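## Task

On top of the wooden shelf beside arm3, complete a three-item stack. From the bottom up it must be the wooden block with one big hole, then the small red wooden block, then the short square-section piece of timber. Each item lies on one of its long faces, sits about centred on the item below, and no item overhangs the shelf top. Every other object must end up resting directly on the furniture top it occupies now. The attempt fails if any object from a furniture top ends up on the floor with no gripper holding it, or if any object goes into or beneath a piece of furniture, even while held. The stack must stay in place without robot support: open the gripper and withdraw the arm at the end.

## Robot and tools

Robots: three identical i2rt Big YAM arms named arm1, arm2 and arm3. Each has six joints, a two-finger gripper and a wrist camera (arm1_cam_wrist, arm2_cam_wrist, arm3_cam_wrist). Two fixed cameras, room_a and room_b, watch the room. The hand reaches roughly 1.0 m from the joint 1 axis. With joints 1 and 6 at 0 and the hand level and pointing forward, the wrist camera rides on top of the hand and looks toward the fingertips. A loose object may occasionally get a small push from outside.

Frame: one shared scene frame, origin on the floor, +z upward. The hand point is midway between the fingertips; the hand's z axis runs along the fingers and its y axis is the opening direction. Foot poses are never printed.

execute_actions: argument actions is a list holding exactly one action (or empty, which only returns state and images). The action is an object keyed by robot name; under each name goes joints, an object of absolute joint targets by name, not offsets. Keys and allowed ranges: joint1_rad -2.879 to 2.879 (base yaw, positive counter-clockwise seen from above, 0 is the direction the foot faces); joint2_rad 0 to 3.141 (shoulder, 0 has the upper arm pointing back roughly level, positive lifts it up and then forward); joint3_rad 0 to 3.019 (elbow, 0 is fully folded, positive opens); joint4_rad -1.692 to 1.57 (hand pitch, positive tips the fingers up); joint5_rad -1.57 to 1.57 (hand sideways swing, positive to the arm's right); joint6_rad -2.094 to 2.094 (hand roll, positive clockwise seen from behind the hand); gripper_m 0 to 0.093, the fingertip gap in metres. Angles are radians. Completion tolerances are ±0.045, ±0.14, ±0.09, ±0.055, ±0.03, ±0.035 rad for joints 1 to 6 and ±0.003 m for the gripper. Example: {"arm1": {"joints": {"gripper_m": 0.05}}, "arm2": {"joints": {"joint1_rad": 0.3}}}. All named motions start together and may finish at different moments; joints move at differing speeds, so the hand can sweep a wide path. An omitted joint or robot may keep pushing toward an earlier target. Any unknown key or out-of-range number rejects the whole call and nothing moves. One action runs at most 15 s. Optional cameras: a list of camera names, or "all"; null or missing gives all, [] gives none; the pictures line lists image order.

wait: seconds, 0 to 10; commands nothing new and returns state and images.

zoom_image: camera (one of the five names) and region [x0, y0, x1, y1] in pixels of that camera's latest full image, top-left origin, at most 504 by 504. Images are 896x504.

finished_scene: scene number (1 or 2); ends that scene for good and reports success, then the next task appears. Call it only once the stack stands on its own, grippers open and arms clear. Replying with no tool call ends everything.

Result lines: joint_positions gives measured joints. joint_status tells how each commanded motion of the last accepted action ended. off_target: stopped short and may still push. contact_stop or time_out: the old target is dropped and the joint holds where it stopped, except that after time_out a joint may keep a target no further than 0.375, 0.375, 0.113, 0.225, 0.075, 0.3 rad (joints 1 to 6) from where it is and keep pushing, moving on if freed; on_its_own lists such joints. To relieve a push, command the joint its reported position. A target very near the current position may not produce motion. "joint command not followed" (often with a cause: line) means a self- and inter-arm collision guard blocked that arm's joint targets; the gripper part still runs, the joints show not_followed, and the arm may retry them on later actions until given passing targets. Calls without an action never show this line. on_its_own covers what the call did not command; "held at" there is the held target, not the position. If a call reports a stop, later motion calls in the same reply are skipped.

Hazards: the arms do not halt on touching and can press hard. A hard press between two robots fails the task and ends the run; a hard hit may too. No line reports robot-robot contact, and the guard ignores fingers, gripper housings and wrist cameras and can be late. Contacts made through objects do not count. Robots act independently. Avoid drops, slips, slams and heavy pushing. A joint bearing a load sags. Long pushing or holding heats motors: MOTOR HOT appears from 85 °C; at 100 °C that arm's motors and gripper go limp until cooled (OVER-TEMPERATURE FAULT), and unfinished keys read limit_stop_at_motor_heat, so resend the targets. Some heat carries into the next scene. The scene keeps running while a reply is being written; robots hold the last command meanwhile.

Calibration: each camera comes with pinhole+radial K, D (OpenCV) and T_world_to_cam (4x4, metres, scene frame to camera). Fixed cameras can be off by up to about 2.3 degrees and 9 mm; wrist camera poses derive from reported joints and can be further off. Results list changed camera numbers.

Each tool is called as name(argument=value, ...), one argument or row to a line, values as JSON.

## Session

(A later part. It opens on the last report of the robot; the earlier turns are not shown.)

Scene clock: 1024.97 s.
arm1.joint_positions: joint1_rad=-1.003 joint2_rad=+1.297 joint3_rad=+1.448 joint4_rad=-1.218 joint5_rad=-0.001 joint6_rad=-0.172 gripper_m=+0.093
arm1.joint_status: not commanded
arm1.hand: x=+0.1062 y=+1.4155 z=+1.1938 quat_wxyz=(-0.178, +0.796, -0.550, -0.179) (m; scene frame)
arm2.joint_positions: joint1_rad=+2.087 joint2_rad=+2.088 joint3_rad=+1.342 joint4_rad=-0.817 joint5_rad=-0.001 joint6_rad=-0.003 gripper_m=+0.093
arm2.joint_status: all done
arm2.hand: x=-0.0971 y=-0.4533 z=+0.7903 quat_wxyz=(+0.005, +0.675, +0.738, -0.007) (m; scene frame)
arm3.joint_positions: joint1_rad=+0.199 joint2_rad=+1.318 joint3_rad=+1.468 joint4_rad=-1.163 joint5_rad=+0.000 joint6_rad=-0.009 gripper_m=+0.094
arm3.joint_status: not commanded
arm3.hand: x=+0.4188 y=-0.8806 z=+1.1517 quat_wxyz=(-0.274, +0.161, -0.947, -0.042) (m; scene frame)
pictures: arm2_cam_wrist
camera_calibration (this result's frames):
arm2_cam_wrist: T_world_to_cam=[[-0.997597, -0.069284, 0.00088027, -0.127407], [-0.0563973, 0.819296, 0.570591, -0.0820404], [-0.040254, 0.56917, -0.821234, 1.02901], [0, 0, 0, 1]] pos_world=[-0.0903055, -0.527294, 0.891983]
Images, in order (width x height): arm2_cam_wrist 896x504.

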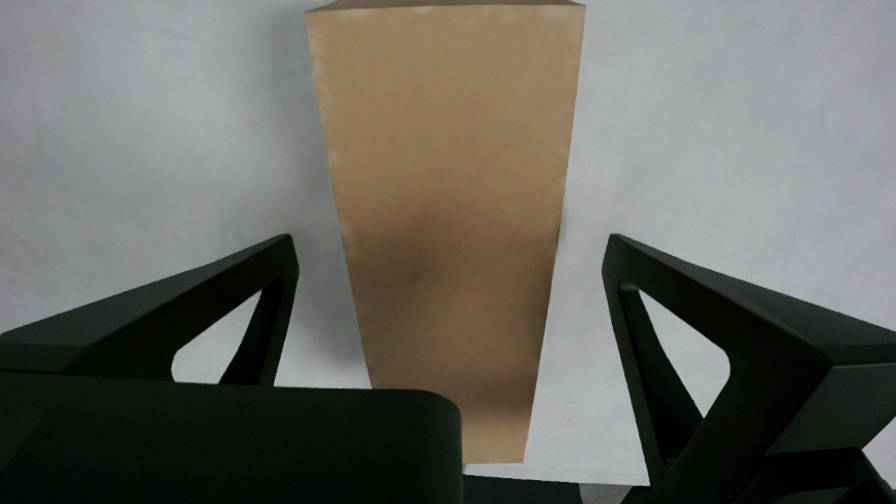

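execute_actions(
  actions=[
    {"arm2":{"joints":{"joint2_rad":1.6,"joint4_rad":-1.25}}},
  ],
  cameras=["arm2_cam_wrist"],
)

execute_actions(
  actions=[
    {"arm2":{"joints":{"joint1_rad":0.3,"joint3_rad":1.5}}},
  ],
  cameras=["room_b"],
)

Scene clock: 1032.80 s.
arm1.joint_positions: joint1_rad=-1.003 joint2_rad=+1.297 joint3_rad=+1.448 joint4_rad=-1.218 joint5_rad=-0.001 joint6_rad=-0.172 gripper_m=+0.093
arm1.joint_status: not commanded
arm1.hand: x=+0.1062 y=+1.4155 z=+1.1938 quat_wxyz=(-0.178, +0.796, -0.550, -0.179) (m; scene frame)
arm2.joint_positions: joint1_rad=+2.087 joint2_rad=+1.599 joint3_rad=+1.342 joint4_rad=-1.242 joint5_rad=-0.001 joint6_rad=-0.003 gripper_m=+0.093
arm2.joint_status: all done
arm2.hand: x=-0.1018 y=-0.3884 z=+1.0333 quat_wxyz=(+0.029, +0.674, +0.737, -0.028) (m; scene frame)
arm3.joint_positions: joint1_rad=+0.199 joint2_rad=+1.318 joint3_rad=+1.468 joint4_rad=-1.163 joint5_rad=+0.000 joint6_rad=-0.009 gripper_m=+0.094
arm3.joint_status: not commanded
arm3.hand: x=+0.4188 y=-0.8806 z=+1.1517 quat_wxyz=(-0.274, +0.161, -0.947, -0.042) (m; scene frame)
pictures: arm2_cam_wrist
camera_calibration (this result's frames):
arm2_cam_wrist: T_world_to_cam=[[-0.997583, -0.069482, -0.000193268, -0.12685], [-0.0595686, 0.853814, 0.517159, -0.205867], [-0.0357683, 0.515921, -0.855889, 1.20701], [0, 0, 0, 1]] pos_world=[-0.0956339, -0.455762, 1.13951]
Images, in order (width x height): arm2_cam_wrist 896x504.

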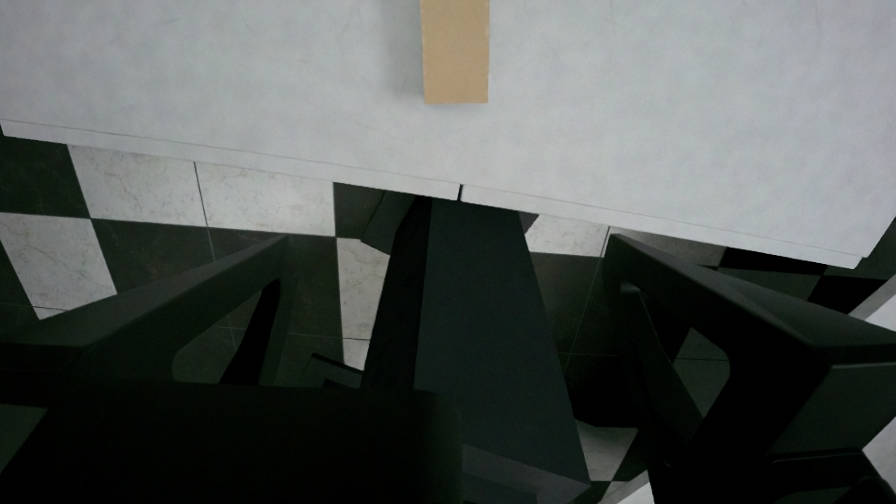

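Scene clock: 1034.73 s.
arm1.joint_positions: joint1_rad=-1.003 joint2_rad=+1.297 joint3_rad=+1.448 joint4_rad=-1.218 joint5_rad=-0.001 joint6_rad=-0.172 gripper_m=+0.093
arm1.joint_status: not commanded
arm1.hand: x=+0.1062 y=+1.4155 z=+1.1938 quat_wxyz=(-0.178, +0.796, -0.550, -0.179) (m; scene frame)
arm2.joint_positions: joint1_rad=+0.293 joint2_rad=+1.604 joint3_rad=+1.464 joint4_rad=-1.245 joint5_rad=+0.001 joint6_rad=-0.004 gripper_m=+0.093
arm2.joint_status: all done
arm2.hand: x=-0.6643 y=+0.1703 z=+1.0770 quat_wxyz=(-0.003, +0.993, -0.067, -0.093) (m; scene frame)
arm3.joint_positions: joint1_rad=+0.199 joint2_rad=+1.318 joint3_rad=+1.468 joint4_rad=-1.163 joint5_rad=+0.000 joint6_rad=-0.009 gripper_m=+0.094
arm3.joint_status: not commanded
arm3.hand: x=+0.4188 y=-0.8806 z=+1.1517 quat_wxyz=(-0.274, +0.161, -0.947, -0.042) (m; scene frame)
pictures: room_b
Images, in order (width x height): room_b 896x504.

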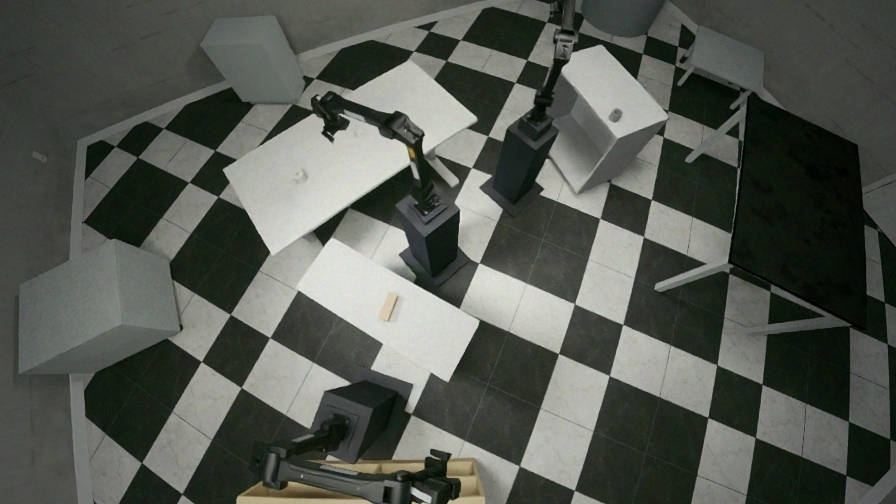

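execute_actions(
  actions=[
    {"arm3":{"joints":{"joint1_rad":1.516,"joint2_rad":1.9,"joint3_rad":1.735,"joint4_rad":-1.385,"joint6_rad":-0.02}}},
  ],
  cameras=["arm3_cam_wrist","room_b"],
)

Scene clock: 1051.70 s.
arm1.joint_positions: joint1_rad=-1.003 joint2_rad=+1.297 joint3_rad=+1.448 joint4_rad=-1.218 joint5_rad=-0.001 joint6_rad=-0.172 gripper_m=+0.093
arm1.joint_status: not commanded
arm1.hand: x=+0.1062 y=+1.4155 z=+1.1938 quat_wxyz=(-0.178, +0.796, -0.550, -0.179) (m; scene frame)
arm2.joint_positions: joint1_rad=+0.293 joint2_rad=+1.604 joint3_rad=+1.464 joint4_rad=-1.245 joint5_rad=+0.001 joint6_rad=-0.004 gripper_m=+0.093
arm2.joint_status: not commanded
arm2.hand: x=-0.6643 y=+0.1703 z=+1.0770 quat_wxyz=(-0.003, +0.993, -0.067, -0.093) (m; scene frame)
arm3.joint_positions: joint1_rad=+1.522 joint2_rad=+1.908 joint3_rad=+1.711 joint4_rad=-1.373 joint5_rad=-0.002 joint6_rad=-0.011 gripper_m=+0.094
arm3.joint_status: all done
arm3.hand: x=-0.1002 y=-0.4566 z=+0.9309 quat_wxyz=(-0.001, +0.738, -0.675, +0.001) (m; scene frame)
pictures: arm3_cam_wrist, room_b
camera_calibration (this result's frames):
arm3_cam_wrist: T_world_to_cam=[[0.995118, 0.0983546, -0.0081238, 0.150102], [0.0838224, -0.798891, 0.595606, -0.908266], [0.0520906, -0.59338, -0.803235, 0.610653], [0, 0, 0, 1]] pos_world=[-0.105046, -0.37802, 1.03269]
Images, in order (width x height): arm3_cam_wrist 896x504, room_b 896x504.

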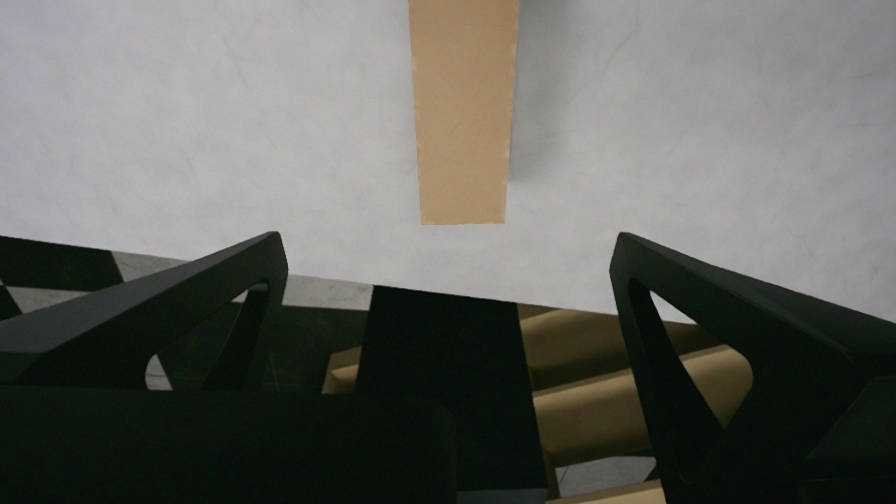

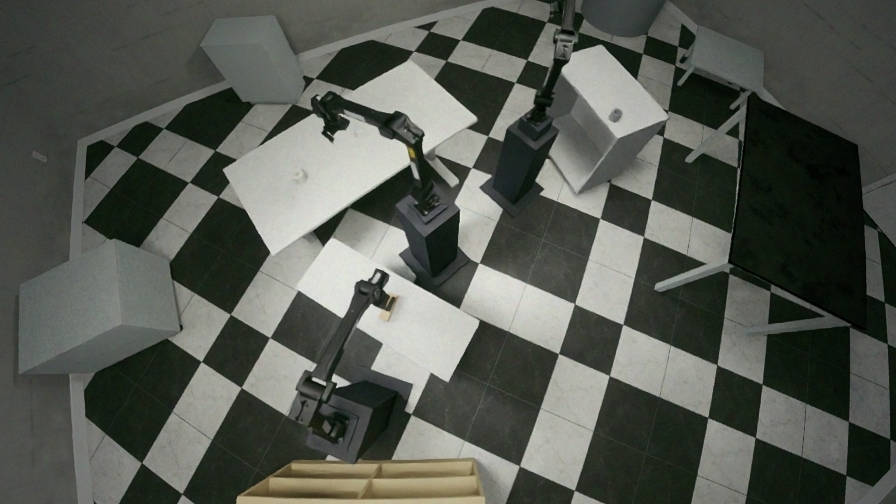

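execute_actions(
  actions=[
    {"arm3":{"joints":{"joint1_rad":1.5,"joint2_rad":1.98,"joint3_rad":1.648,"joint4_rad":-1.21}}},
  ],
  cameras=["arm3_cam_wrist"],
)

Scene clock: 1090.17 s.
arm1.joint_positions: joint1_rad=-1.003 joint2_rad=+1.297 joint3_rad=+1.448 joint4_rad=-1.218 joint5_rad=-0.001 joint6_rad=-0.172 gripper_m=+0.093
arm1.joint_status: not commanded
arm1.hand: x=+0.1062 y=+1.4155 z=+1.1938 quat_wxyz=(-0.178, +0.796, -0.550, -0.179) (m; scene frame)
arm2.joint_positions: joint1_rad=+0.293 joint2_rad=+1.604 joint3_rad=+1.464 joint4_rad=-1.245 joint5_rad=+0.001 joint6_rad=-0.004 gripper_m=+0.093
arm2.joint_status: not commanded
arm2.hand: x=-0.6643 y=+0.1703 z=+1.0770 quat_wxyz=(-0.003, +0.993, -0.067, -0.093) (m; scene frame)
arm3.joint_positions: joint1_rad=+1.510 joint2_rad=+2.006 joint3_rad=+1.633 joint4_rad=-1.225 joint5_rad=-0.002 joint6_rad=-0.011 gripper_m=+0.094
arm3.joint_status: all done
arm3.hand: x=-0.0928 y=-0.4502 z=+0.8465 quat_wxyz=(+0.009, +0.734, -0.680, +0.012) (m; scene frame)
pictures: arm3_cam_wrist
camera_calibration (this result's frames):
arm3_cam_wrist: T_world_to_cam=[[0.996305, 0.085441, -0.00867544, 0.136185], [0.0725158, -0.782839, 0.617984, -0.866375], [0.0460097, -0.61633, -0.786143, 0.520926], [0, 0, 0, 1]] pos_world=[-0.0968235, -0.368806, 0.946109]
Images, in order (width x height): arm3_cam_wrist 896x504.

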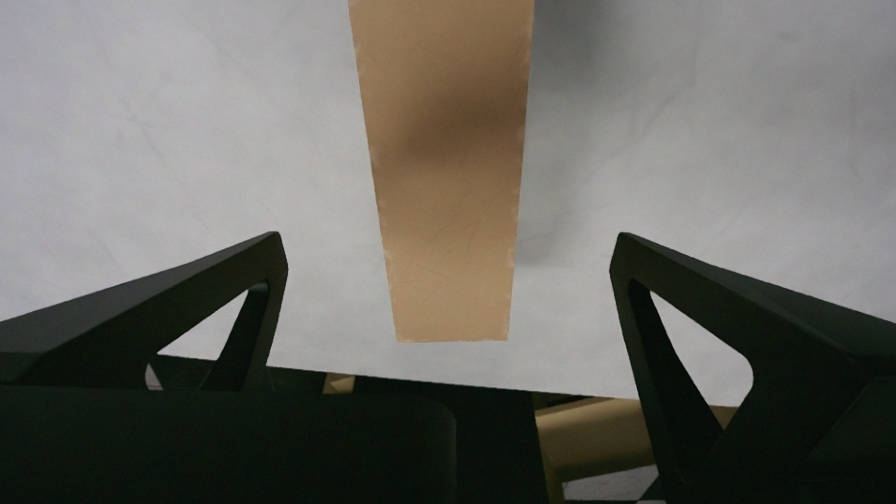

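execute_actions(
  actions=[
    {"arm3":{"joints":{"joint2_rad":2.035,"joint3_rad":1.6,"joint4_rad":-1.082,"joint6_rad":-0.05}}},
  ],
  cameras=["arm3_cam_wrist"],
)

Scene clock: 1108.00 s.
arm1.joint_positions: joint1_rad=-1.003 joint2_rad=+1.297 joint3_rad=+1.448 joint4_rad=-1.218 joint5_rad=-0.001 joint6_rad=-0.172 gripper_m=+0.093
arm1.joint_status: not commanded
arm1.hand: x=+0.1062 y=+1.4155 z=+1.1938 quat_wxyz=(-0.178, +0.796, -0.550, -0.179) (m; scene frame)
arm2.joint_positions: joint1_rad=+0.293 joint2_rad=+1.604 joint3_rad=+1.464 joint4_rad=-1.245 joint5_rad=+0.001 joint6_rad=-0.004 gripper_m=+0.093
arm2.joint_status: not commanded
arm2.hand: x=-0.6643 y=+0.1703 z=+1.0770 quat_wxyz=(-0.003, +0.993, -0.067, -0.093) (m; scene frame)
arm3.joint_positions: joint1_rad=+1.510 joint2_rad=+2.043 joint3_rad=+1.593 joint4_rad=-1.097 joint5_rad=-0.002 joint6_rad=-0.038 gripper_m=+0.094
arm3.joint_status: all done
arm3.hand: x=-0.0934 y=-0.4380 z=+0.8108 quat_wxyz=(-0.009, +0.743, -0.670, -0.006) (m; scene frame)
pictures: arm3_cam_wrist
camera_calibration (this result's frames):
arm3_cam_wrist: T_world_to_cam=[[0.993607, 0.11267, -0.007071, 0.14582], [0.0960241, -0.810556, 0.577736, -0.812014], [0.0593618, -0.574721, -0.816193, 0.544216], [0, 0, 0, 1]] pos_world=[-0.0992204, -0.361839, 0.914346]
Images, in order (width x height): arm3_cam_wrist 896x504.

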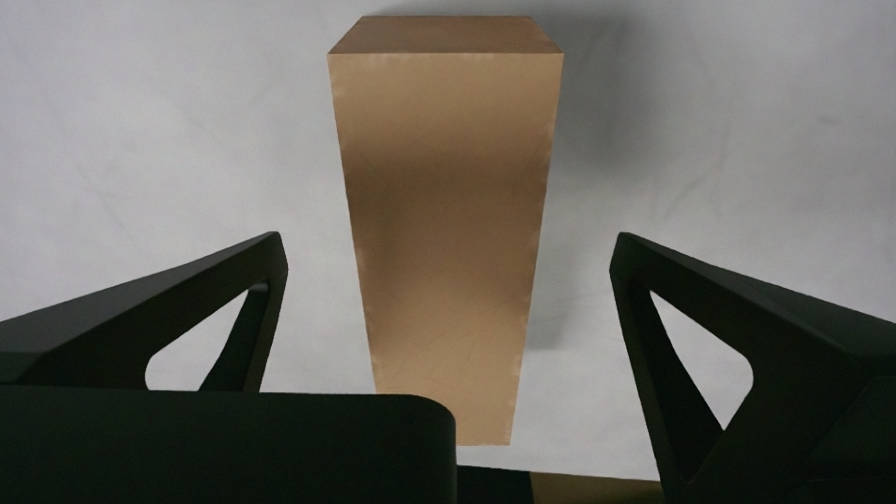

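execute_actions(
  actions=[
    {"arm3":{"joints":{"joint3_rad":1.562,"joint4_rad":-1.058}}},
  ],
  cameras=["arm3_cam_wrist"],
)

Scene clock: 1124.07 s.
arm1.joint_positions: joint1_rad=-1.003 joint2_rad=+1.297 joint3_rad=+1.448 joint4_rad=-1.218 joint5_rad=-0.001 joint6_rad=-0.172 gripper_m=+0.093
arm1.joint_status: not commanded
arm1.hand: x=+0.1062 y=+1.4155 z=+1.1938 quat_wxyz=(-0.178, +0.796, -0.550, -0.179) (m; scene frame)
arm2.joint_positions: joint1_rad=+0.293 joint2_rad=+1.604 joint3_rad=+1.464 joint4_rad=-1.245 joint5_rad=+0.001 joint6_rad=-0.004 gripper_m=+0.093
arm2.joint_status: not commanded
arm2.hand: x=-0.6643 y=+0.1703 z=+1.0770 quat_wxyz=(-0.003, +0.993, -0.067, -0.093) (m; scene frame)
arm3.joint_positions: joint1_rad=+1.510 joint2_rad=+2.043 joint3_rad=+1.554 joint4_rad=-1.073 joint5_rad=-0.002 joint6_rad=-0.038 gripper_m=+0.094
arm3.joint_status: all done
arm3.hand: x=-0.0926 y=-0.4485 z=+0.7975 quat_wxyz=(-0.003, +0.743, -0.670, -0.001) (m; scene frame)
pictures: arm3_cam_wrist
camera_calibration (this result's frames):
arm3_cam_wrist: T_world_to_cam=[[0.993581, 0.112858, -0.00779349, 0.146816], [0.0956843, -0.801635, 0.590106, -0.8188], [0.0603508, -0.587064, -0.807288, 0.514757], [0, 0, 0, 1]] pos_world=[-0.0985937, -0.370753, 0.89988]
Images, in order (width x height): arm3_cam_wrist 896x504.

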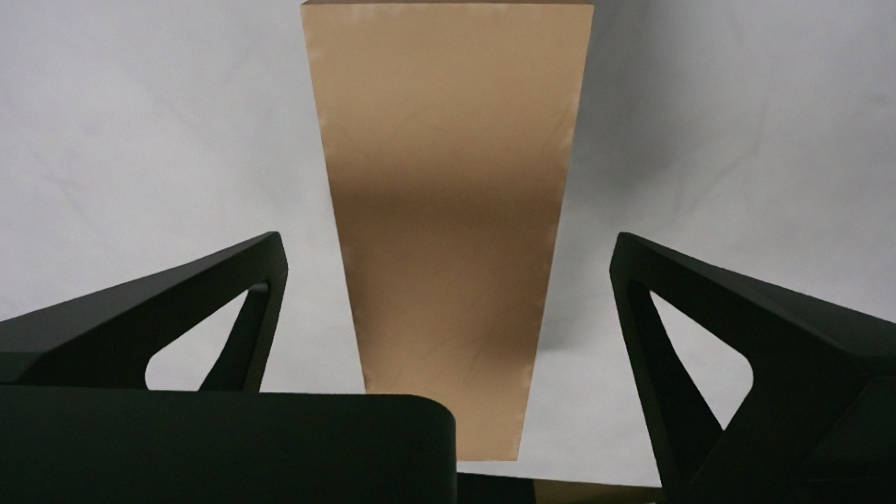

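execute_actions(
  actions=[
    {"arm3":{"joints":{"gripper_m":0.036}}},
  ],
  cameras=["arm3_cam_wrist"],
)

Scene clock: 1128.53 s.
arm1.joint_positions: joint1_rad=-1.003 joint2_rad=+1.297 joint3_rad=+1.448 joint4_rad=-1.218 joint5_rad=-0.001 joint6_rad=-0.172 gripper_m=+0.093
arm1.joint_status: not commanded
arm1.hand: x=+0.1062 y=+1.4155 z=+1.1938 quat_wxyz=(-0.178, +0.796, -0.550, -0.179) (m; scene frame)
arm2.joint_positions: joint1_rad=+0.293 joint2_rad=+1.604 joint3_rad=+1.464 joint4_rad=-1.245 joint5_rad=+0.001 joint6_rad=-0.004 gripper_m=+0.093
arm2.joint_status: not commanded
arm2.hand: x=-0.6643 y=+0.1703 z=+1.0770 quat_wxyz=(-0.003, +0.993, -0.067, -0.093) (m; scene frame)
arm3.joint_positions: joint1_rad=+1.510 joint2_rad=+2.043 joint3_rad=+1.554 joint4_rad=-1.072 joint5_rad=-0.002 joint6_rad=-0.039 gripper_m=+0.045
arm3.joint_status: gripper_m off_target (ended at +0.045, target +0.036)
arm3.hand: x=-0.0927 y=-0.4482 z=+0.7975 quat_wxyz=(-0.004, +0.743, -0.669, -0.001) (m; scene frame)
pictures: arm3_cam_wrist
camera_calibration (this result's frames):
arm3_cam_wrist: T_world_to_cam=[[0.993493, 0.113631, -0.00773337, 0.147093], [0.0963417, -0.802233, 0.589186, -0.818047], [0.0607457, -0.586097, -0.807961, 0.515931], [0, 0, 0, 1]] pos_world=[-0.0986647, -0.370593, 0.899971]
Images, in order (width x height): arm3_cam_wrist 896x504.

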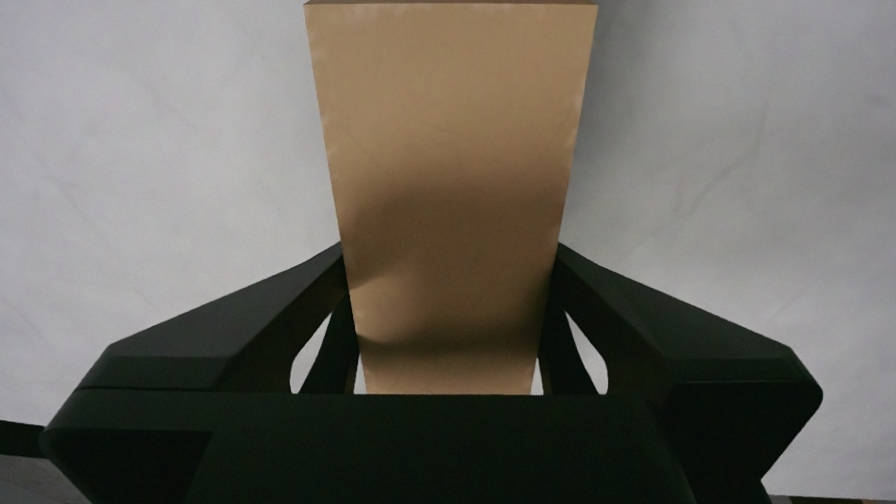

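execute_actions(
  actions=[
    {"arm3":{"joints":{"joint2_rad":1.7,"joint4_rad":-1.44}}},
  ],
  cameras=["arm3_cam_wrist"],
)

execute_actions(
  actions=[
    {"arm3":{"joints":{"joint1_rad":-0.66,"joint6_rad":0.0}}},
  ],
  cameras=["arm3_cam_wrist","room_b","room_a"],
)

Scene clock: 1139.87 s.
arm1.joint_positions: joint1_rad=-1.003 joint2_rad=+1.297 joint3_rad=+1.448 joint4_rad=-1.218 joint5_rad=-0.001 joint6_rad=-0.172 gripper_m=+0.093
arm1.joint_status: not commanded
arm1.hand: x=+0.1062 y=+1.4155 z=+1.1938 quat_wxyz=(-0.178, +0.796, -0.550, -0.179) (m; scene frame)
arm2.joint_positions: joint1_rad=+0.293 joint2_rad=+1.604 joint3_rad=+1.464 joint4_rad=-1.245 joint5_rad=+0.001 joint6_rad=-0.004 gripper_m=+0.093
arm2.joint_status: not commanded
arm2.hand: x=-0.6643 y=+0.1703 z=+1.0770 quat_wxyz=(-0.003, +0.993, -0.067, -0.093) (m; scene frame)
arm3.joint_positions: joint1_rad=+1.510 joint2_rad=+1.720 joint3_rad=+1.536 joint4_rad=-1.429 joint5_rad=-0.002 joint6_rad=-0.039 gripper_m=+0.045
arm3.joint_status: all done
arm3.hand: x=-0.0881 y=-0.5313 z=+0.9658 quat_wxyz=(+0.014, +0.743, -0.669, +0.017) (m; scene frame)
pictures: arm3_cam_wrist
camera_calibration (this result's frames):
arm3_cam_wrist: T_world_to_cam=[[0.993552, 0.11292, -0.0101795, 0.155281], [0.0941207, -0.771406, 0.629344, -1.00687], [0.0632132, -0.626244, -0.77706, 0.551952], [0, 0, 0, 1]] pos_world=[-0.0944034, -0.44858, 1.06415]
Images, in order (width x height): arm3_cam_wrist 896x504.

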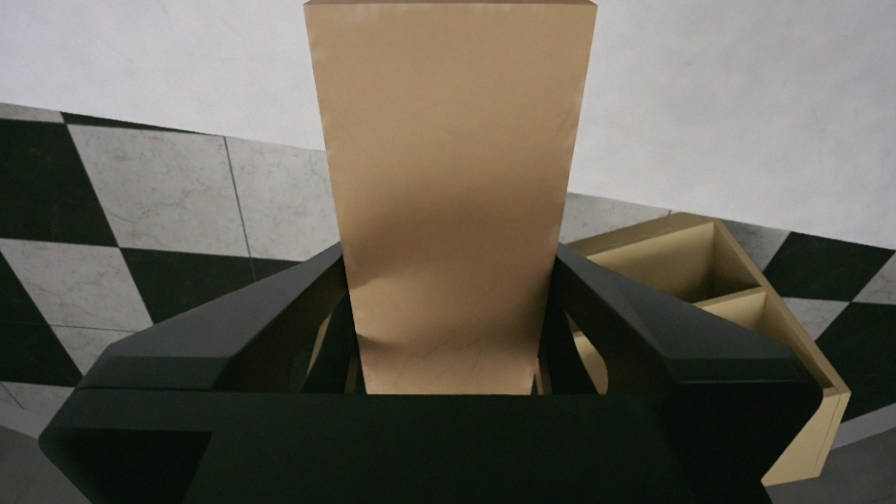

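Scene clock: 1142.00 s.
arm1.joint_positions: joint1_rad=-1.003 joint2_rad=+1.297 joint3_rad=+1.448 joint4_rad=-1.218 joint5_rad=-0.001 joint6_rad=-0.172 gripper_m=+0.093
arm1.joint_status: not commanded
arm1.hand: x=+0.1062 y=+1.4155 z=+1.1938 quat_wxyz=(-0.178, +0.796, -0.550, -0.179) (m; scene frame)
arm2.joint_positions: joint1_rad=+0.293 joint2_rad=+1.604 joint3_rad=+1.464 joint4_rad=-1.245 joint5_rad=+0.001 joint6_rad=-0.004 gripper_m=+0.093
arm2.joint_status: not commanded
arm2.hand: x=-0.6643 y=+0.1703 z=+1.0770 quat_wxyz=(-0.003, +0.993, -0.067, -0.093) (m; scene frame)
arm3.joint_positions: joint1_rad=-0.670 joint2_rad=+1.720 joint3_rad=+1.536 joint4_rad=-1.429 joint5_rad=+0.001 joint6_rad=-0.010 gripper_m=+0.045
arm3.joint_status: all done
arm3.hand: x=+0.3818 y=-1.3052 z=+0.9692 quat_wxyz=(+0.018, -0.263, -0.965, -0.005) (m; scene frame)
pictures: arm3_cam_wrist, room_a, room_b
camera_calibration (this result's frames):
arm3_cam_wrist: T_world_to_cam=[[-0.500462, -0.865667, -0.0125953, -0.928635], [-0.680424, 0.38429, 0.623974, 0.159043], [-0.535313, 0.320846, -0.781343, 1.50905], [0, 0, 0, 1]] pos_world=[0.451287, -1.34918, 1.06815]
Images, in order (width x height): arm3_cam_wrist 896x504, room_a 896x504, room_b 896x504.

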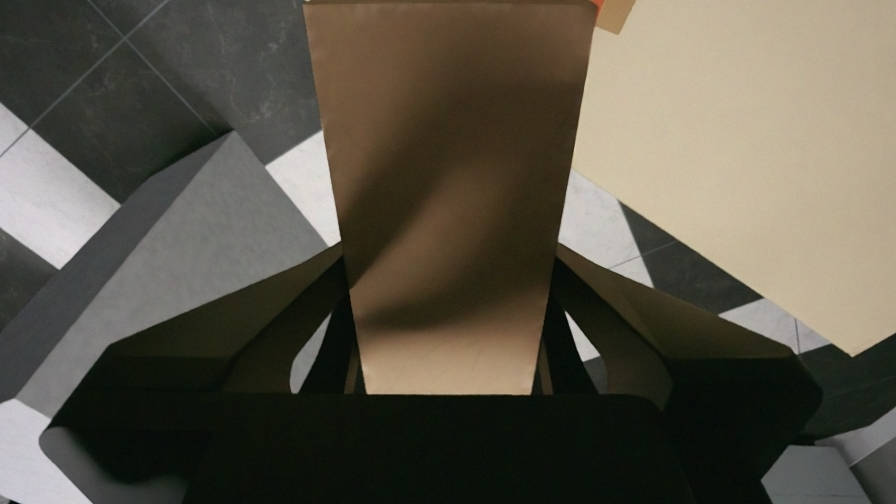

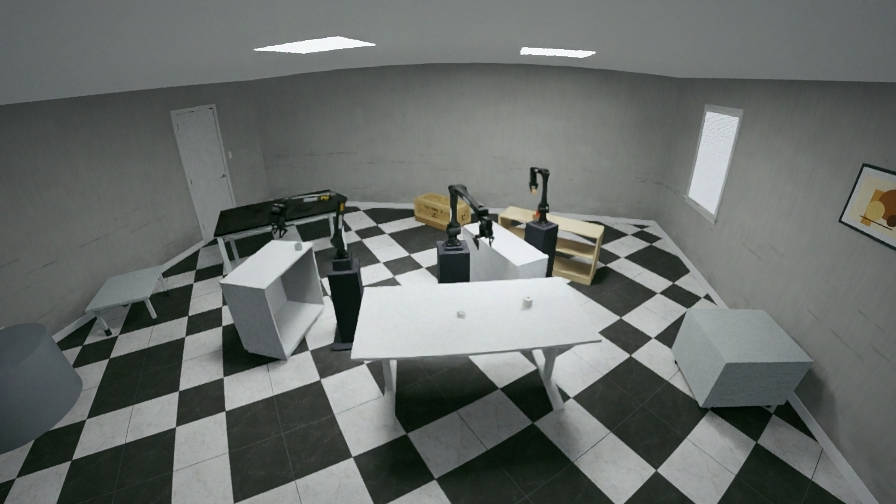

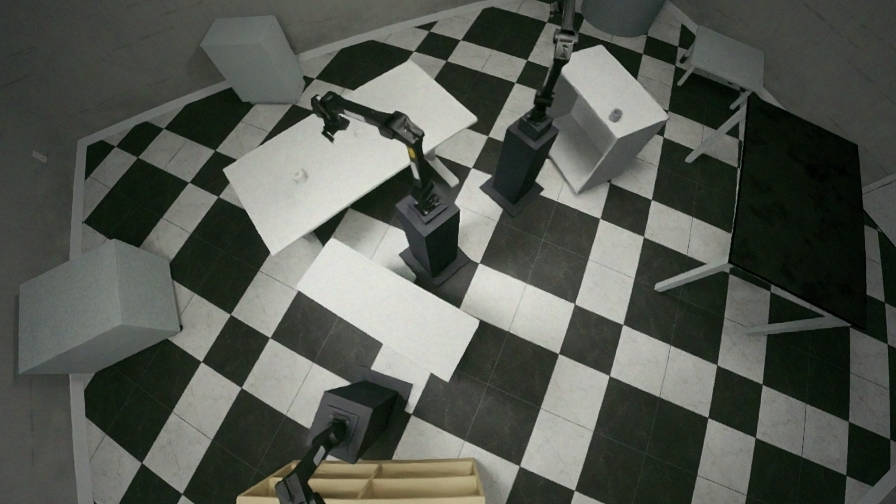

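execute_actions(
  actions=[
    {"arm3":{"joints":{"joint1_rad":-0.56,"joint2_rad":1.83,"joint3_rad":1.65,"joint4_rad":-1.325}}},
  ],
  cameras=["arm3_cam_wrist"],
)

Scene clock: 1152.63 s.
arm1.joint_positions: joint1_rad=-1.003 joint2_rad=+1.297 joint3_rad=+1.448 joint4_rad=-1.218 joint5_rad=-0.001 joint6_rad=-0.172 gripper_m=+0.093
arm1.joint_status: not commanded
arm1.hand: x=+0.1062 y=+1.4155 z=+1.1938 quat_wxyz=(-0.178, +0.796, -0.550, -0.179) (m; scene frame)
arm2.joint_positions: joint1_rad=+0.293 joint2_rad=+1.604 joint3_rad=+1.464 joint4_rad=-1.245 joint5_rad=+0.001 joint6_rad=-0.004 gripper_m=+0.093
arm2.joint_status: not commanded
arm2.hand: x=-0.6643 y=+0.1703 z=+1.0770 quat_wxyz=(-0.003, +0.993, -0.067, -0.093) (m; scene frame)
arm3.joint_positions: joint1_rad=-0.549 joint2_rad=+1.860 joint3_rad=+1.597 joint4_rad=-1.336 joint5_rad=+0.001 joint6_rad=-0.010 gripper_m=+0.045
arm3.joint_status: all done
arm3.hand: x=+0.4527 y=-1.2697 z=+0.9193 quat_wxyz=(+0.011, -0.205, -0.979, -0.003) (m; scene frame)
pictures: arm3_cam_wrist
camera_calibration (this result's frames):
arm3_cam_wrist: T_world_to_cam=[[-0.392605, -0.919628, -0.0120768, -0.980834], [-0.72923, 0.303265, 0.613395, 0.153797], [-0.560433, 0.249628, -0.789684, 1.42523], [0, 0, 0, 1]] pos_world=[0.52582, -1.30442, 1.0193]
Images, in order (width x height): arm3_cam_wrist 896x504.

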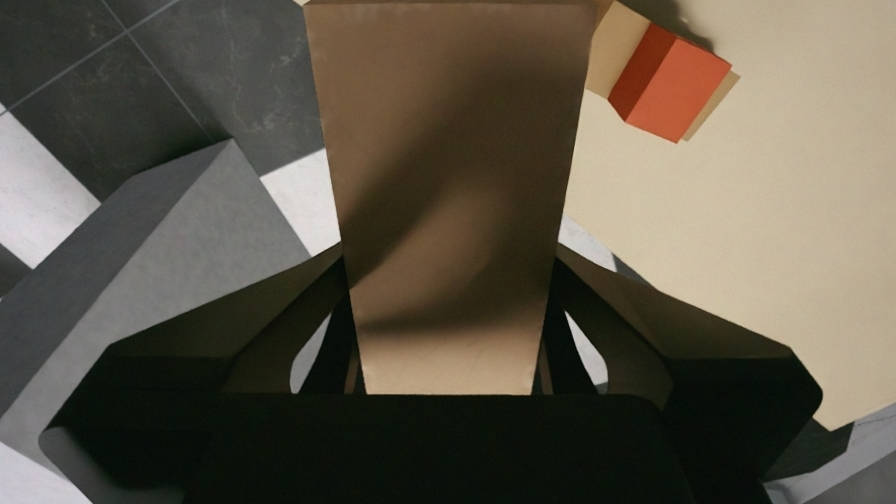

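zoom_image(
  camera="arm3_cam_wrist",
  region=[560, 0, 800, 180],
)

Region (560, 0, 800, 180) of arm3_cam_wrist's 896x504 image, scaled by 2.100, with more detail than that image has; it fills the top 378 rows of this view, and the rest is white.

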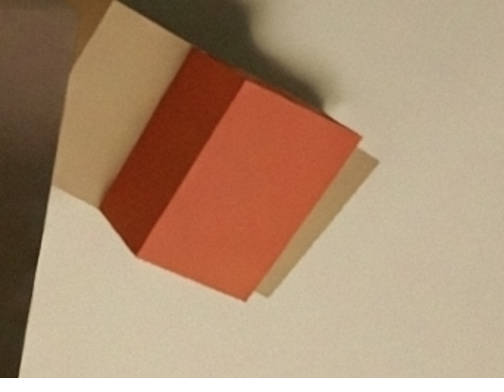

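execute_actions(
  actions=[
    {"arm3":{"joints":{"joint1_rad":-0.832,"joint2_rad":1.96,"joint3_rad":1.45,"joint4_rad":-1.018}}},
  ],
  cameras=["arm3_cam_wrist","room_a"],
)

Scene clock: 1211.53 s.
arm1.joint_positions: joint1_rad=-1.003 joint2_rad=+1.297 joint3_rad=+1.448 joint4_rad=-1.218 joint5_rad=-0.001 joint6_rad=-0.172 gripper_m=+0.093
arm1.joint_status: not commanded
arm1.hand: x=+0.1062 y=+1.4155 z=+1.1938 quat_wxyz=(-0.178, +0.796, -0.550, -0.179) (m; scene frame)
arm2.joint_positions: joint1_rad=+0.293 joint2_rad=+1.604 joint3_rad=+1.464 joint4_rad=-1.245 joint5_rad=+0.001 joint6_rad=-0.004 gripper_m=+0.093
arm2.joint_status: not commanded
arm2.hand: x=-0.6643 y=+0.1703 z=+1.0770 quat_wxyz=(-0.003, +0.993, -0.067, -0.093) (m; scene frame)
arm3.joint_positions: joint1_rad=-0.830 joint2_rad=+1.990 joint3_rad=+1.422 joint4_rad=-1.031 joint5_rad=+0.002 joint6_rad=-0.009 gripper_m=+0.045
arm3.joint_status: all done
arm3.hand: x=+0.3670 y=-1.3995 z=+0.7876 quat_wxyz=(+0.011, -0.340, -0.940, -0.004) (m; scene frame)
pictures: arm3_cam_wrist, room_a
camera_calibration (this result's frames):
arm3_cam_wrist: T_world_to_cam=[[-0.632913, -0.77413, -0.012005, -0.843698], [-0.615872, 0.494007, 0.613725, 0.43651], [-0.469172, 0.395828, -0.789429, 1.47648], [0, 0, 0, 1]] pos_world=[0.427572, -1.4532, 0.887552]
Images, in order (width x height): arm3_cam_wrist 896x504, room_a 896x504.

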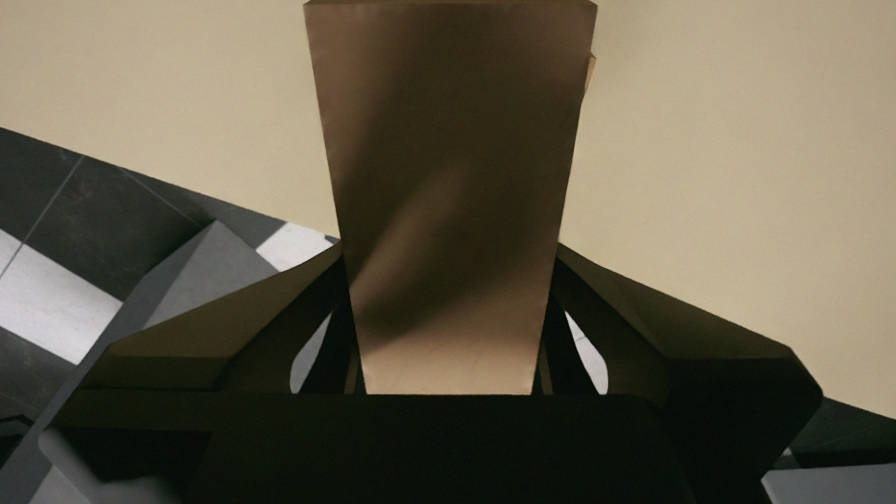

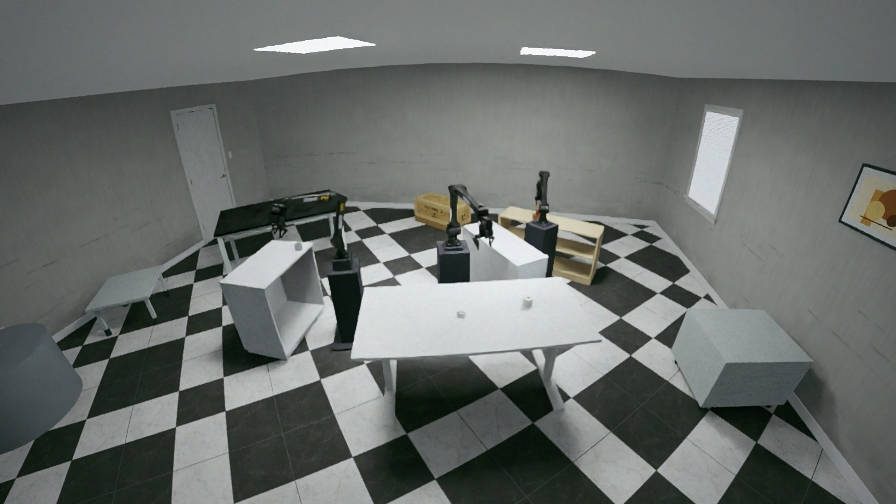

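execute_actions(
  actions=[
    {"arm3":{"joints":{"joint1_rad":-0.85,"joint4_rad":-0.99}}},
  ],
  cameras=["arm3_cam_wrist"],
)

Scene clock: 1225.53 s.
arm1.joint_positions: joint1_rad=-1.003 joint2_rad=+1.297 joint3_rad=+1.448 joint4_rad=-1.218 joint5_rad=-0.001 joint6_rad=-0.172 gripper_m=+0.093
arm1.joint_status: not commanded
arm1.hand: x=+0.1062 y=+1.4155 z=+1.1938 quat_wxyz=(-0.178, +0.796, -0.550, -0.179) (m; scene frame)
arm2.joint_positions: joint1_rad=+0.293 joint2_rad=+1.604 joint3_rad=+1.464 joint4_rad=-1.245 joint5_rad=+0.001 joint6_rad=-0.004 gripper_m=+0.093
arm2.joint_status: not commanded
arm2.hand: x=-0.6643 y=+0.1703 z=+1.0770 quat_wxyz=(-0.003, +0.993, -0.067, -0.093) (m; scene frame)
arm3.joint_positions: joint1_rad=-0.839 joint2_rad=+1.990 joint3_rad=+1.422 joint4_rad=-1.005 joint5_rad=+0.002 joint6_rad=-0.009 gripper_m=+0.045
arm3.joint_status: all done
arm3.hand: x=+0.3688 y=-1.4074 z=+0.7875 quat_wxyz=(-0.001, -0.344, -0.939, +0.000) (m; scene frame)
pictures: arm3_cam_wrist
camera_calibration (this result's frames):
arm3_cam_wrist: T_world_to_cam=[[-0.639488, -0.768714, -0.0115513, -0.839038], [-0.623679, 0.509931, 0.592449, 0.483658], [-0.449533, 0.386068, -0.805525, 1.47212], [0, 0, 0, 1]] pos_world=[0.426858, -1.45995, 0.889592]
Images, in order (width x height): arm3_cam_wrist 896x504.

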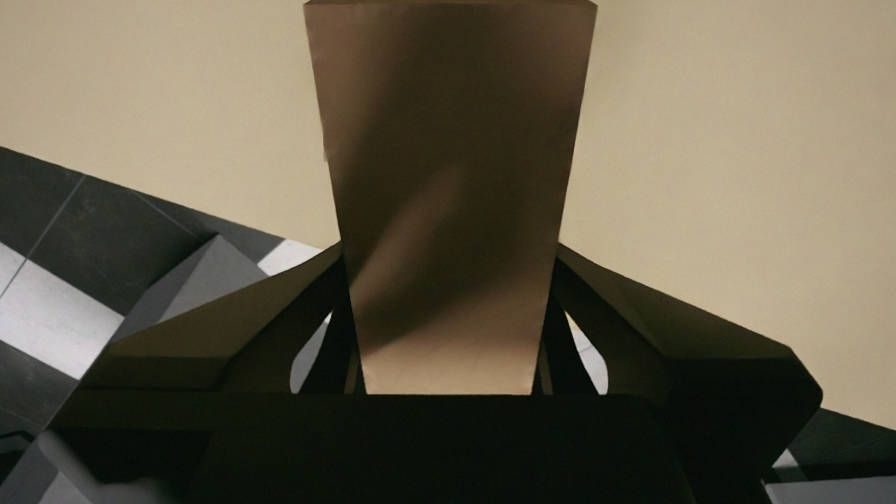

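execute_actions(
  actions=[
    {"arm3":{"joints":{"joint2_rad":2.03,"joint3_rad":1.402,"joint4_rad":-0.912}}},
  ],
  cameras=["arm3_cam_wrist"],
)

Scene clock: 1241.07 s.
arm1.joint_positions: joint1_rad=-1.003 joint2_rad=+1.297 joint3_rad=+1.448 joint4_rad=-1.218 joint5_rad=-0.001 joint6_rad=-0.172 gripper_m=+0.093
arm1.joint_status: not commanded
arm1.hand: x=+0.1062 y=+1.4155 z=+1.1938 quat_wxyz=(-0.178, +0.796, -0.550, -0.179) (m; scene frame)
arm2.joint_positions: joint1_rad=+0.293 joint2_rad=+1.604 joint3_rad=+1.464 joint4_rad=-1.245 joint5_rad=+0.001 joint6_rad=-0.004 gripper_m=+0.093
arm2.joint_status: not commanded
arm2.hand: x=-0.6643 y=+0.1703 z=+1.0770 quat_wxyz=(-0.003, +0.993, -0.067, -0.093) (m; scene frame)
arm3.joint_positions: joint1_rad=-0.839 joint2_rad=+2.050 joint3_rad=+1.388 joint4_rad=-0.926 joint5_rad=+0.002 joint6_rad=-0.009 gripper_m=+0.045
arm3.joint_status: all done
arm3.hand: x=+0.3649 y=-1.4039 z=+0.7448 quat_wxyz=(+0.005, -0.344, -0.939, -0.002) (m; scene frame)
pictures: arm3_cam_wrist
camera_calibration (this result's frames):
arm3_cam_wrist: T_world_to_cam=[[-0.639591, -0.768624, -0.0118222, -0.83897], [-0.617133, 0.50424, 0.60406, 0.485662], [-0.458334, 0.393647, -0.796851, 1.44202], [0, 0, 0, 1]] pos_world=[0.424047, -1.45739, 0.845788]
Images, in order (width x height): arm3_cam_wrist 896x504.

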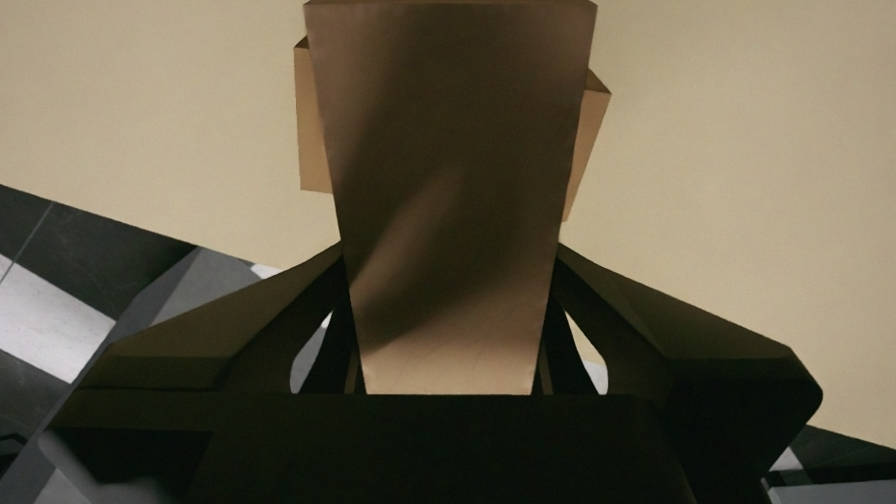

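execute_actions(
  actions=[
    {"arm3":{"joints":{"joint2_rad":2.066,"joint4_rad":-0.895}}},
  ],
  cameras=["arm3_cam_wrist"],
)

Scene clock: 1261.50 s.
arm1.joint_positions: joint1_rad=-1.003 joint2_rad=+1.297 joint3_rad=+1.448 joint4_rad=-1.218 joint5_rad=-0.001 joint6_rad=-0.172 gripper_m=+0.093
arm1.joint_status: not commanded
arm1.hand: x=+0.1062 y=+1.4155 z=+1.1938 quat_wxyz=(-0.178, +0.796, -0.550, -0.179) (m; scene frame)
arm2.joint_positions: joint1_rad=+0.293 joint2_rad=+1.604 joint3_rad=+1.464 joint4_rad=-1.245 joint5_rad=+0.001 joint6_rad=-0.004 gripper_m=+0.093
arm2.joint_status: not commanded
arm2.hand: x=-0.6643 y=+0.1703 z=+1.0770 quat_wxyz=(-0.003, +0.993, -0.067, -0.093) (m; scene frame)
arm3.joint_positions: joint1_rad=-0.839 joint2_rad=+2.061 joint3_rad=+1.388 joint4_rad=-0.907 joint5_rad=+0.002 joint6_rad=-0.009 gripper_m=+0.045
arm3.joint_status: all done
arm3.hand: x=+0.3669 y=-1.4057 z=+0.7389 quat_wxyz=(+0.002, -0.345, -0.939, -0.001) (m; scene frame)
pictures: arm3_cam_wrist
camera_calibration (this result's frames):
arm3_cam_wrist: T_world_to_cam=[[-0.639827, -0.76843, -0.0116715, -0.83883], [-0.620572, 0.507636, 0.597659, 0.502206], [-0.453334, 0.389641, -0.801666, 1.43503], [0, 0, 0, 1]] pos_world=[0.425495, -1.45867, 0.840474]
Images, in order (width x height): arm3_cam_wrist 896x504.

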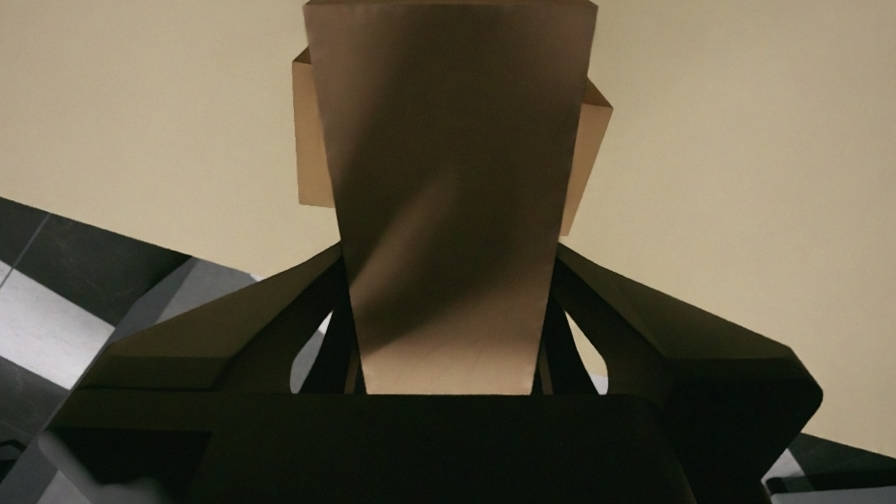

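execute_actions(
  actions=[
    {"arm3":{"joints":{"joint3_rad":1.37,"joint4_rad":-0.878}}},
  ],
  cameras=["arm3_cam_wrist"],
)

Scene clock: 1273.77 s.
arm1.joint_positions: joint1_rad=-1.003 joint2_rad=+1.297 joint3_rad=+1.448 joint4_rad=-1.218 joint5_rad=-0.001 joint6_rad=-0.172 gripper_m=+0.093
arm1.joint_status: not commanded
arm1.hand: x=+0.1062 y=+1.4155 z=+1.1938 quat_wxyz=(-0.178, +0.796, -0.550, -0.179) (m; scene frame)
arm2.joint_positions: joint1_rad=+0.293 joint2_rad=+1.604 joint3_rad=+1.464 joint4_rad=-1.245 joint5_rad=+0.001 joint6_rad=-0.004 gripper_m=+0.093
arm2.joint_status: not commanded
arm2.hand: x=-0.6643 y=+0.1703 z=+1.0770 quat_wxyz=(-0.003, +0.993, -0.067, -0.093) (m; scene frame)
arm3.joint_positions: joint1_rad=-0.839 joint2_rad=+2.059 joint3_rad=+1.383 joint4_rad=-0.898 joint5_rad=+0.002 joint6_rad=-0.009 gripper_m=+0.045
arm3.joint_status: all done
arm3.hand: x=+0.3669 y=-1.4056 z=+0.7385 quat_wxyz=(-0.001, -0.345, -0.939, +0.000) (m; scene frame)
pictures: arm3_cam_wrist
camera_calibration (this result's frames):
arm3_cam_wrist: T_world_to_cam=[[-0.639789, -0.768463, -0.0115735, -0.838964], [-0.622972, 0.509723, 0.59337, 0.509327], [-0.450084, 0.386842, -0.804847, 1.43188], [0, 0, 0, 1]] pos_world=[0.425005, -1.45824, 0.840519]
Images, in order (width x height): arm3_cam_wrist 896x504.

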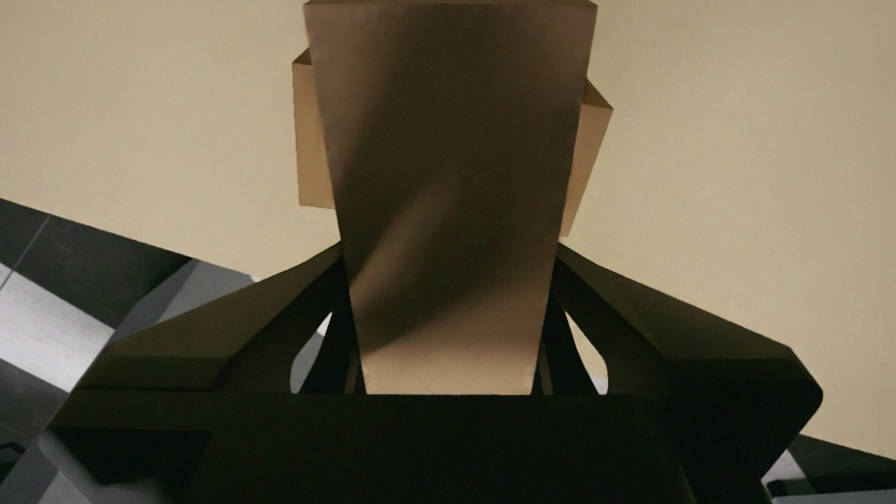

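execute_actions(
  actions=[
    {"arm3":{"joints":{"joint2_rad":2.078}}},
  ],
  cameras=["arm3_cam_wrist","room_a"],
)

Scene clock: 1278.60 s.
arm1.joint_positions: joint1_rad=-1.003 joint2_rad=+1.297 joint3_rad=+1.448 joint4_rad=-1.218 joint5_rad=-0.001 joint6_rad=-0.172 gripper_m=+0.093
arm1.joint_status: not commanded
arm1.hand: x=+0.1062 y=+1.4155 z=+1.1938 quat_wxyz=(-0.178, +0.796, -0.550, -0.179) (m; scene frame)
arm2.joint_positions: joint1_rad=+0.293 joint2_rad=+1.604 joint3_rad=+1.464 joint4_rad=-1.245 joint5_rad=+0.001 joint6_rad=-0.004 gripper_m=+0.093
arm2.joint_status: not commanded
arm2.hand: x=-0.6643 y=+0.1703 z=+1.0770 quat_wxyz=(-0.003, +0.993, -0.067, -0.093) (m; scene frame)
arm3.joint_positions: joint1_rad=-0.839 joint2_rad=+2.059 joint3_rad=+1.383 joint4_rad=-0.898 joint5_rad=+0.002 joint6_rad=-0.009 gripper_m=+0.045
arm3.joint_status: all done
arm3.hand: x=+0.3669 y=-1.4056 z=+0.7385 quat_wxyz=(-0.001, -0.345, -0.939, +0.000) (m; scene frame)
pictures: arm3_cam_wrist, room_a
camera_calibration (this result's frames):
arm3_cam_wrist: T_world_to_cam=[[-0.639789, -0.768463, -0.0115735, -0.838964], [-0.622972, 0.509723, 0.59337, 0.509327], [-0.450084, 0.386842, -0.804847, 1.43188], [0, 0, 0, 1]] pos_world=[0.425005, -1.45824, 0.840519]
Images, in order (width x height): arm3_cam_wrist 896x504, room_a 896x504.

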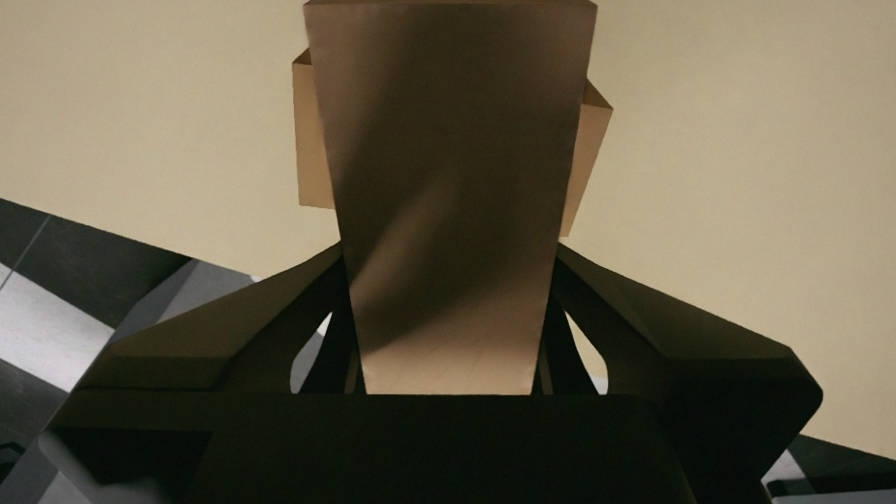

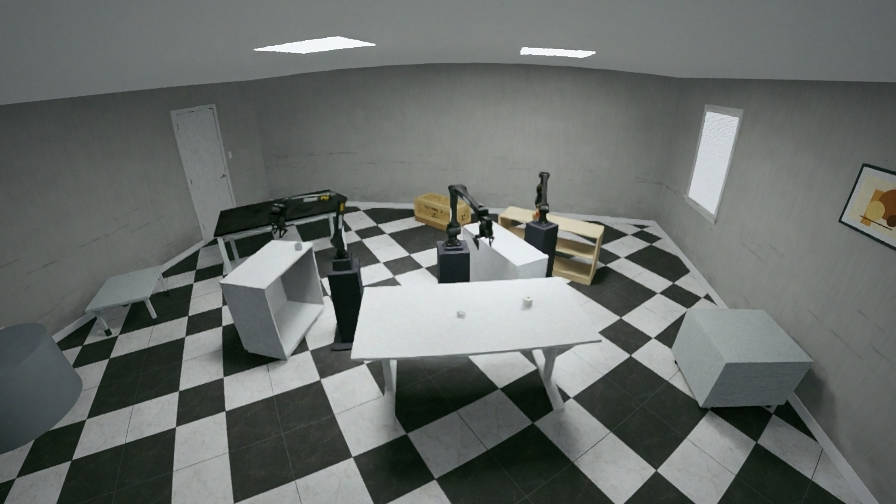

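zoom_image(
  camera="room_a",
  region=[510, 170, 590, 240],
)

Region (510, 170, 590, 240) of room_a's 896x504 image, scaled by 6.300, with more detail than that image has; it fills the top 441 rows of this view, and the rest is white.

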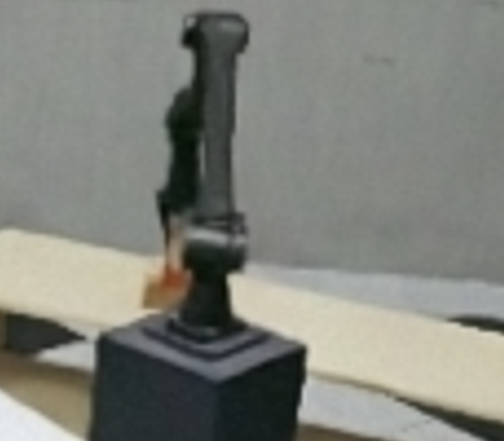

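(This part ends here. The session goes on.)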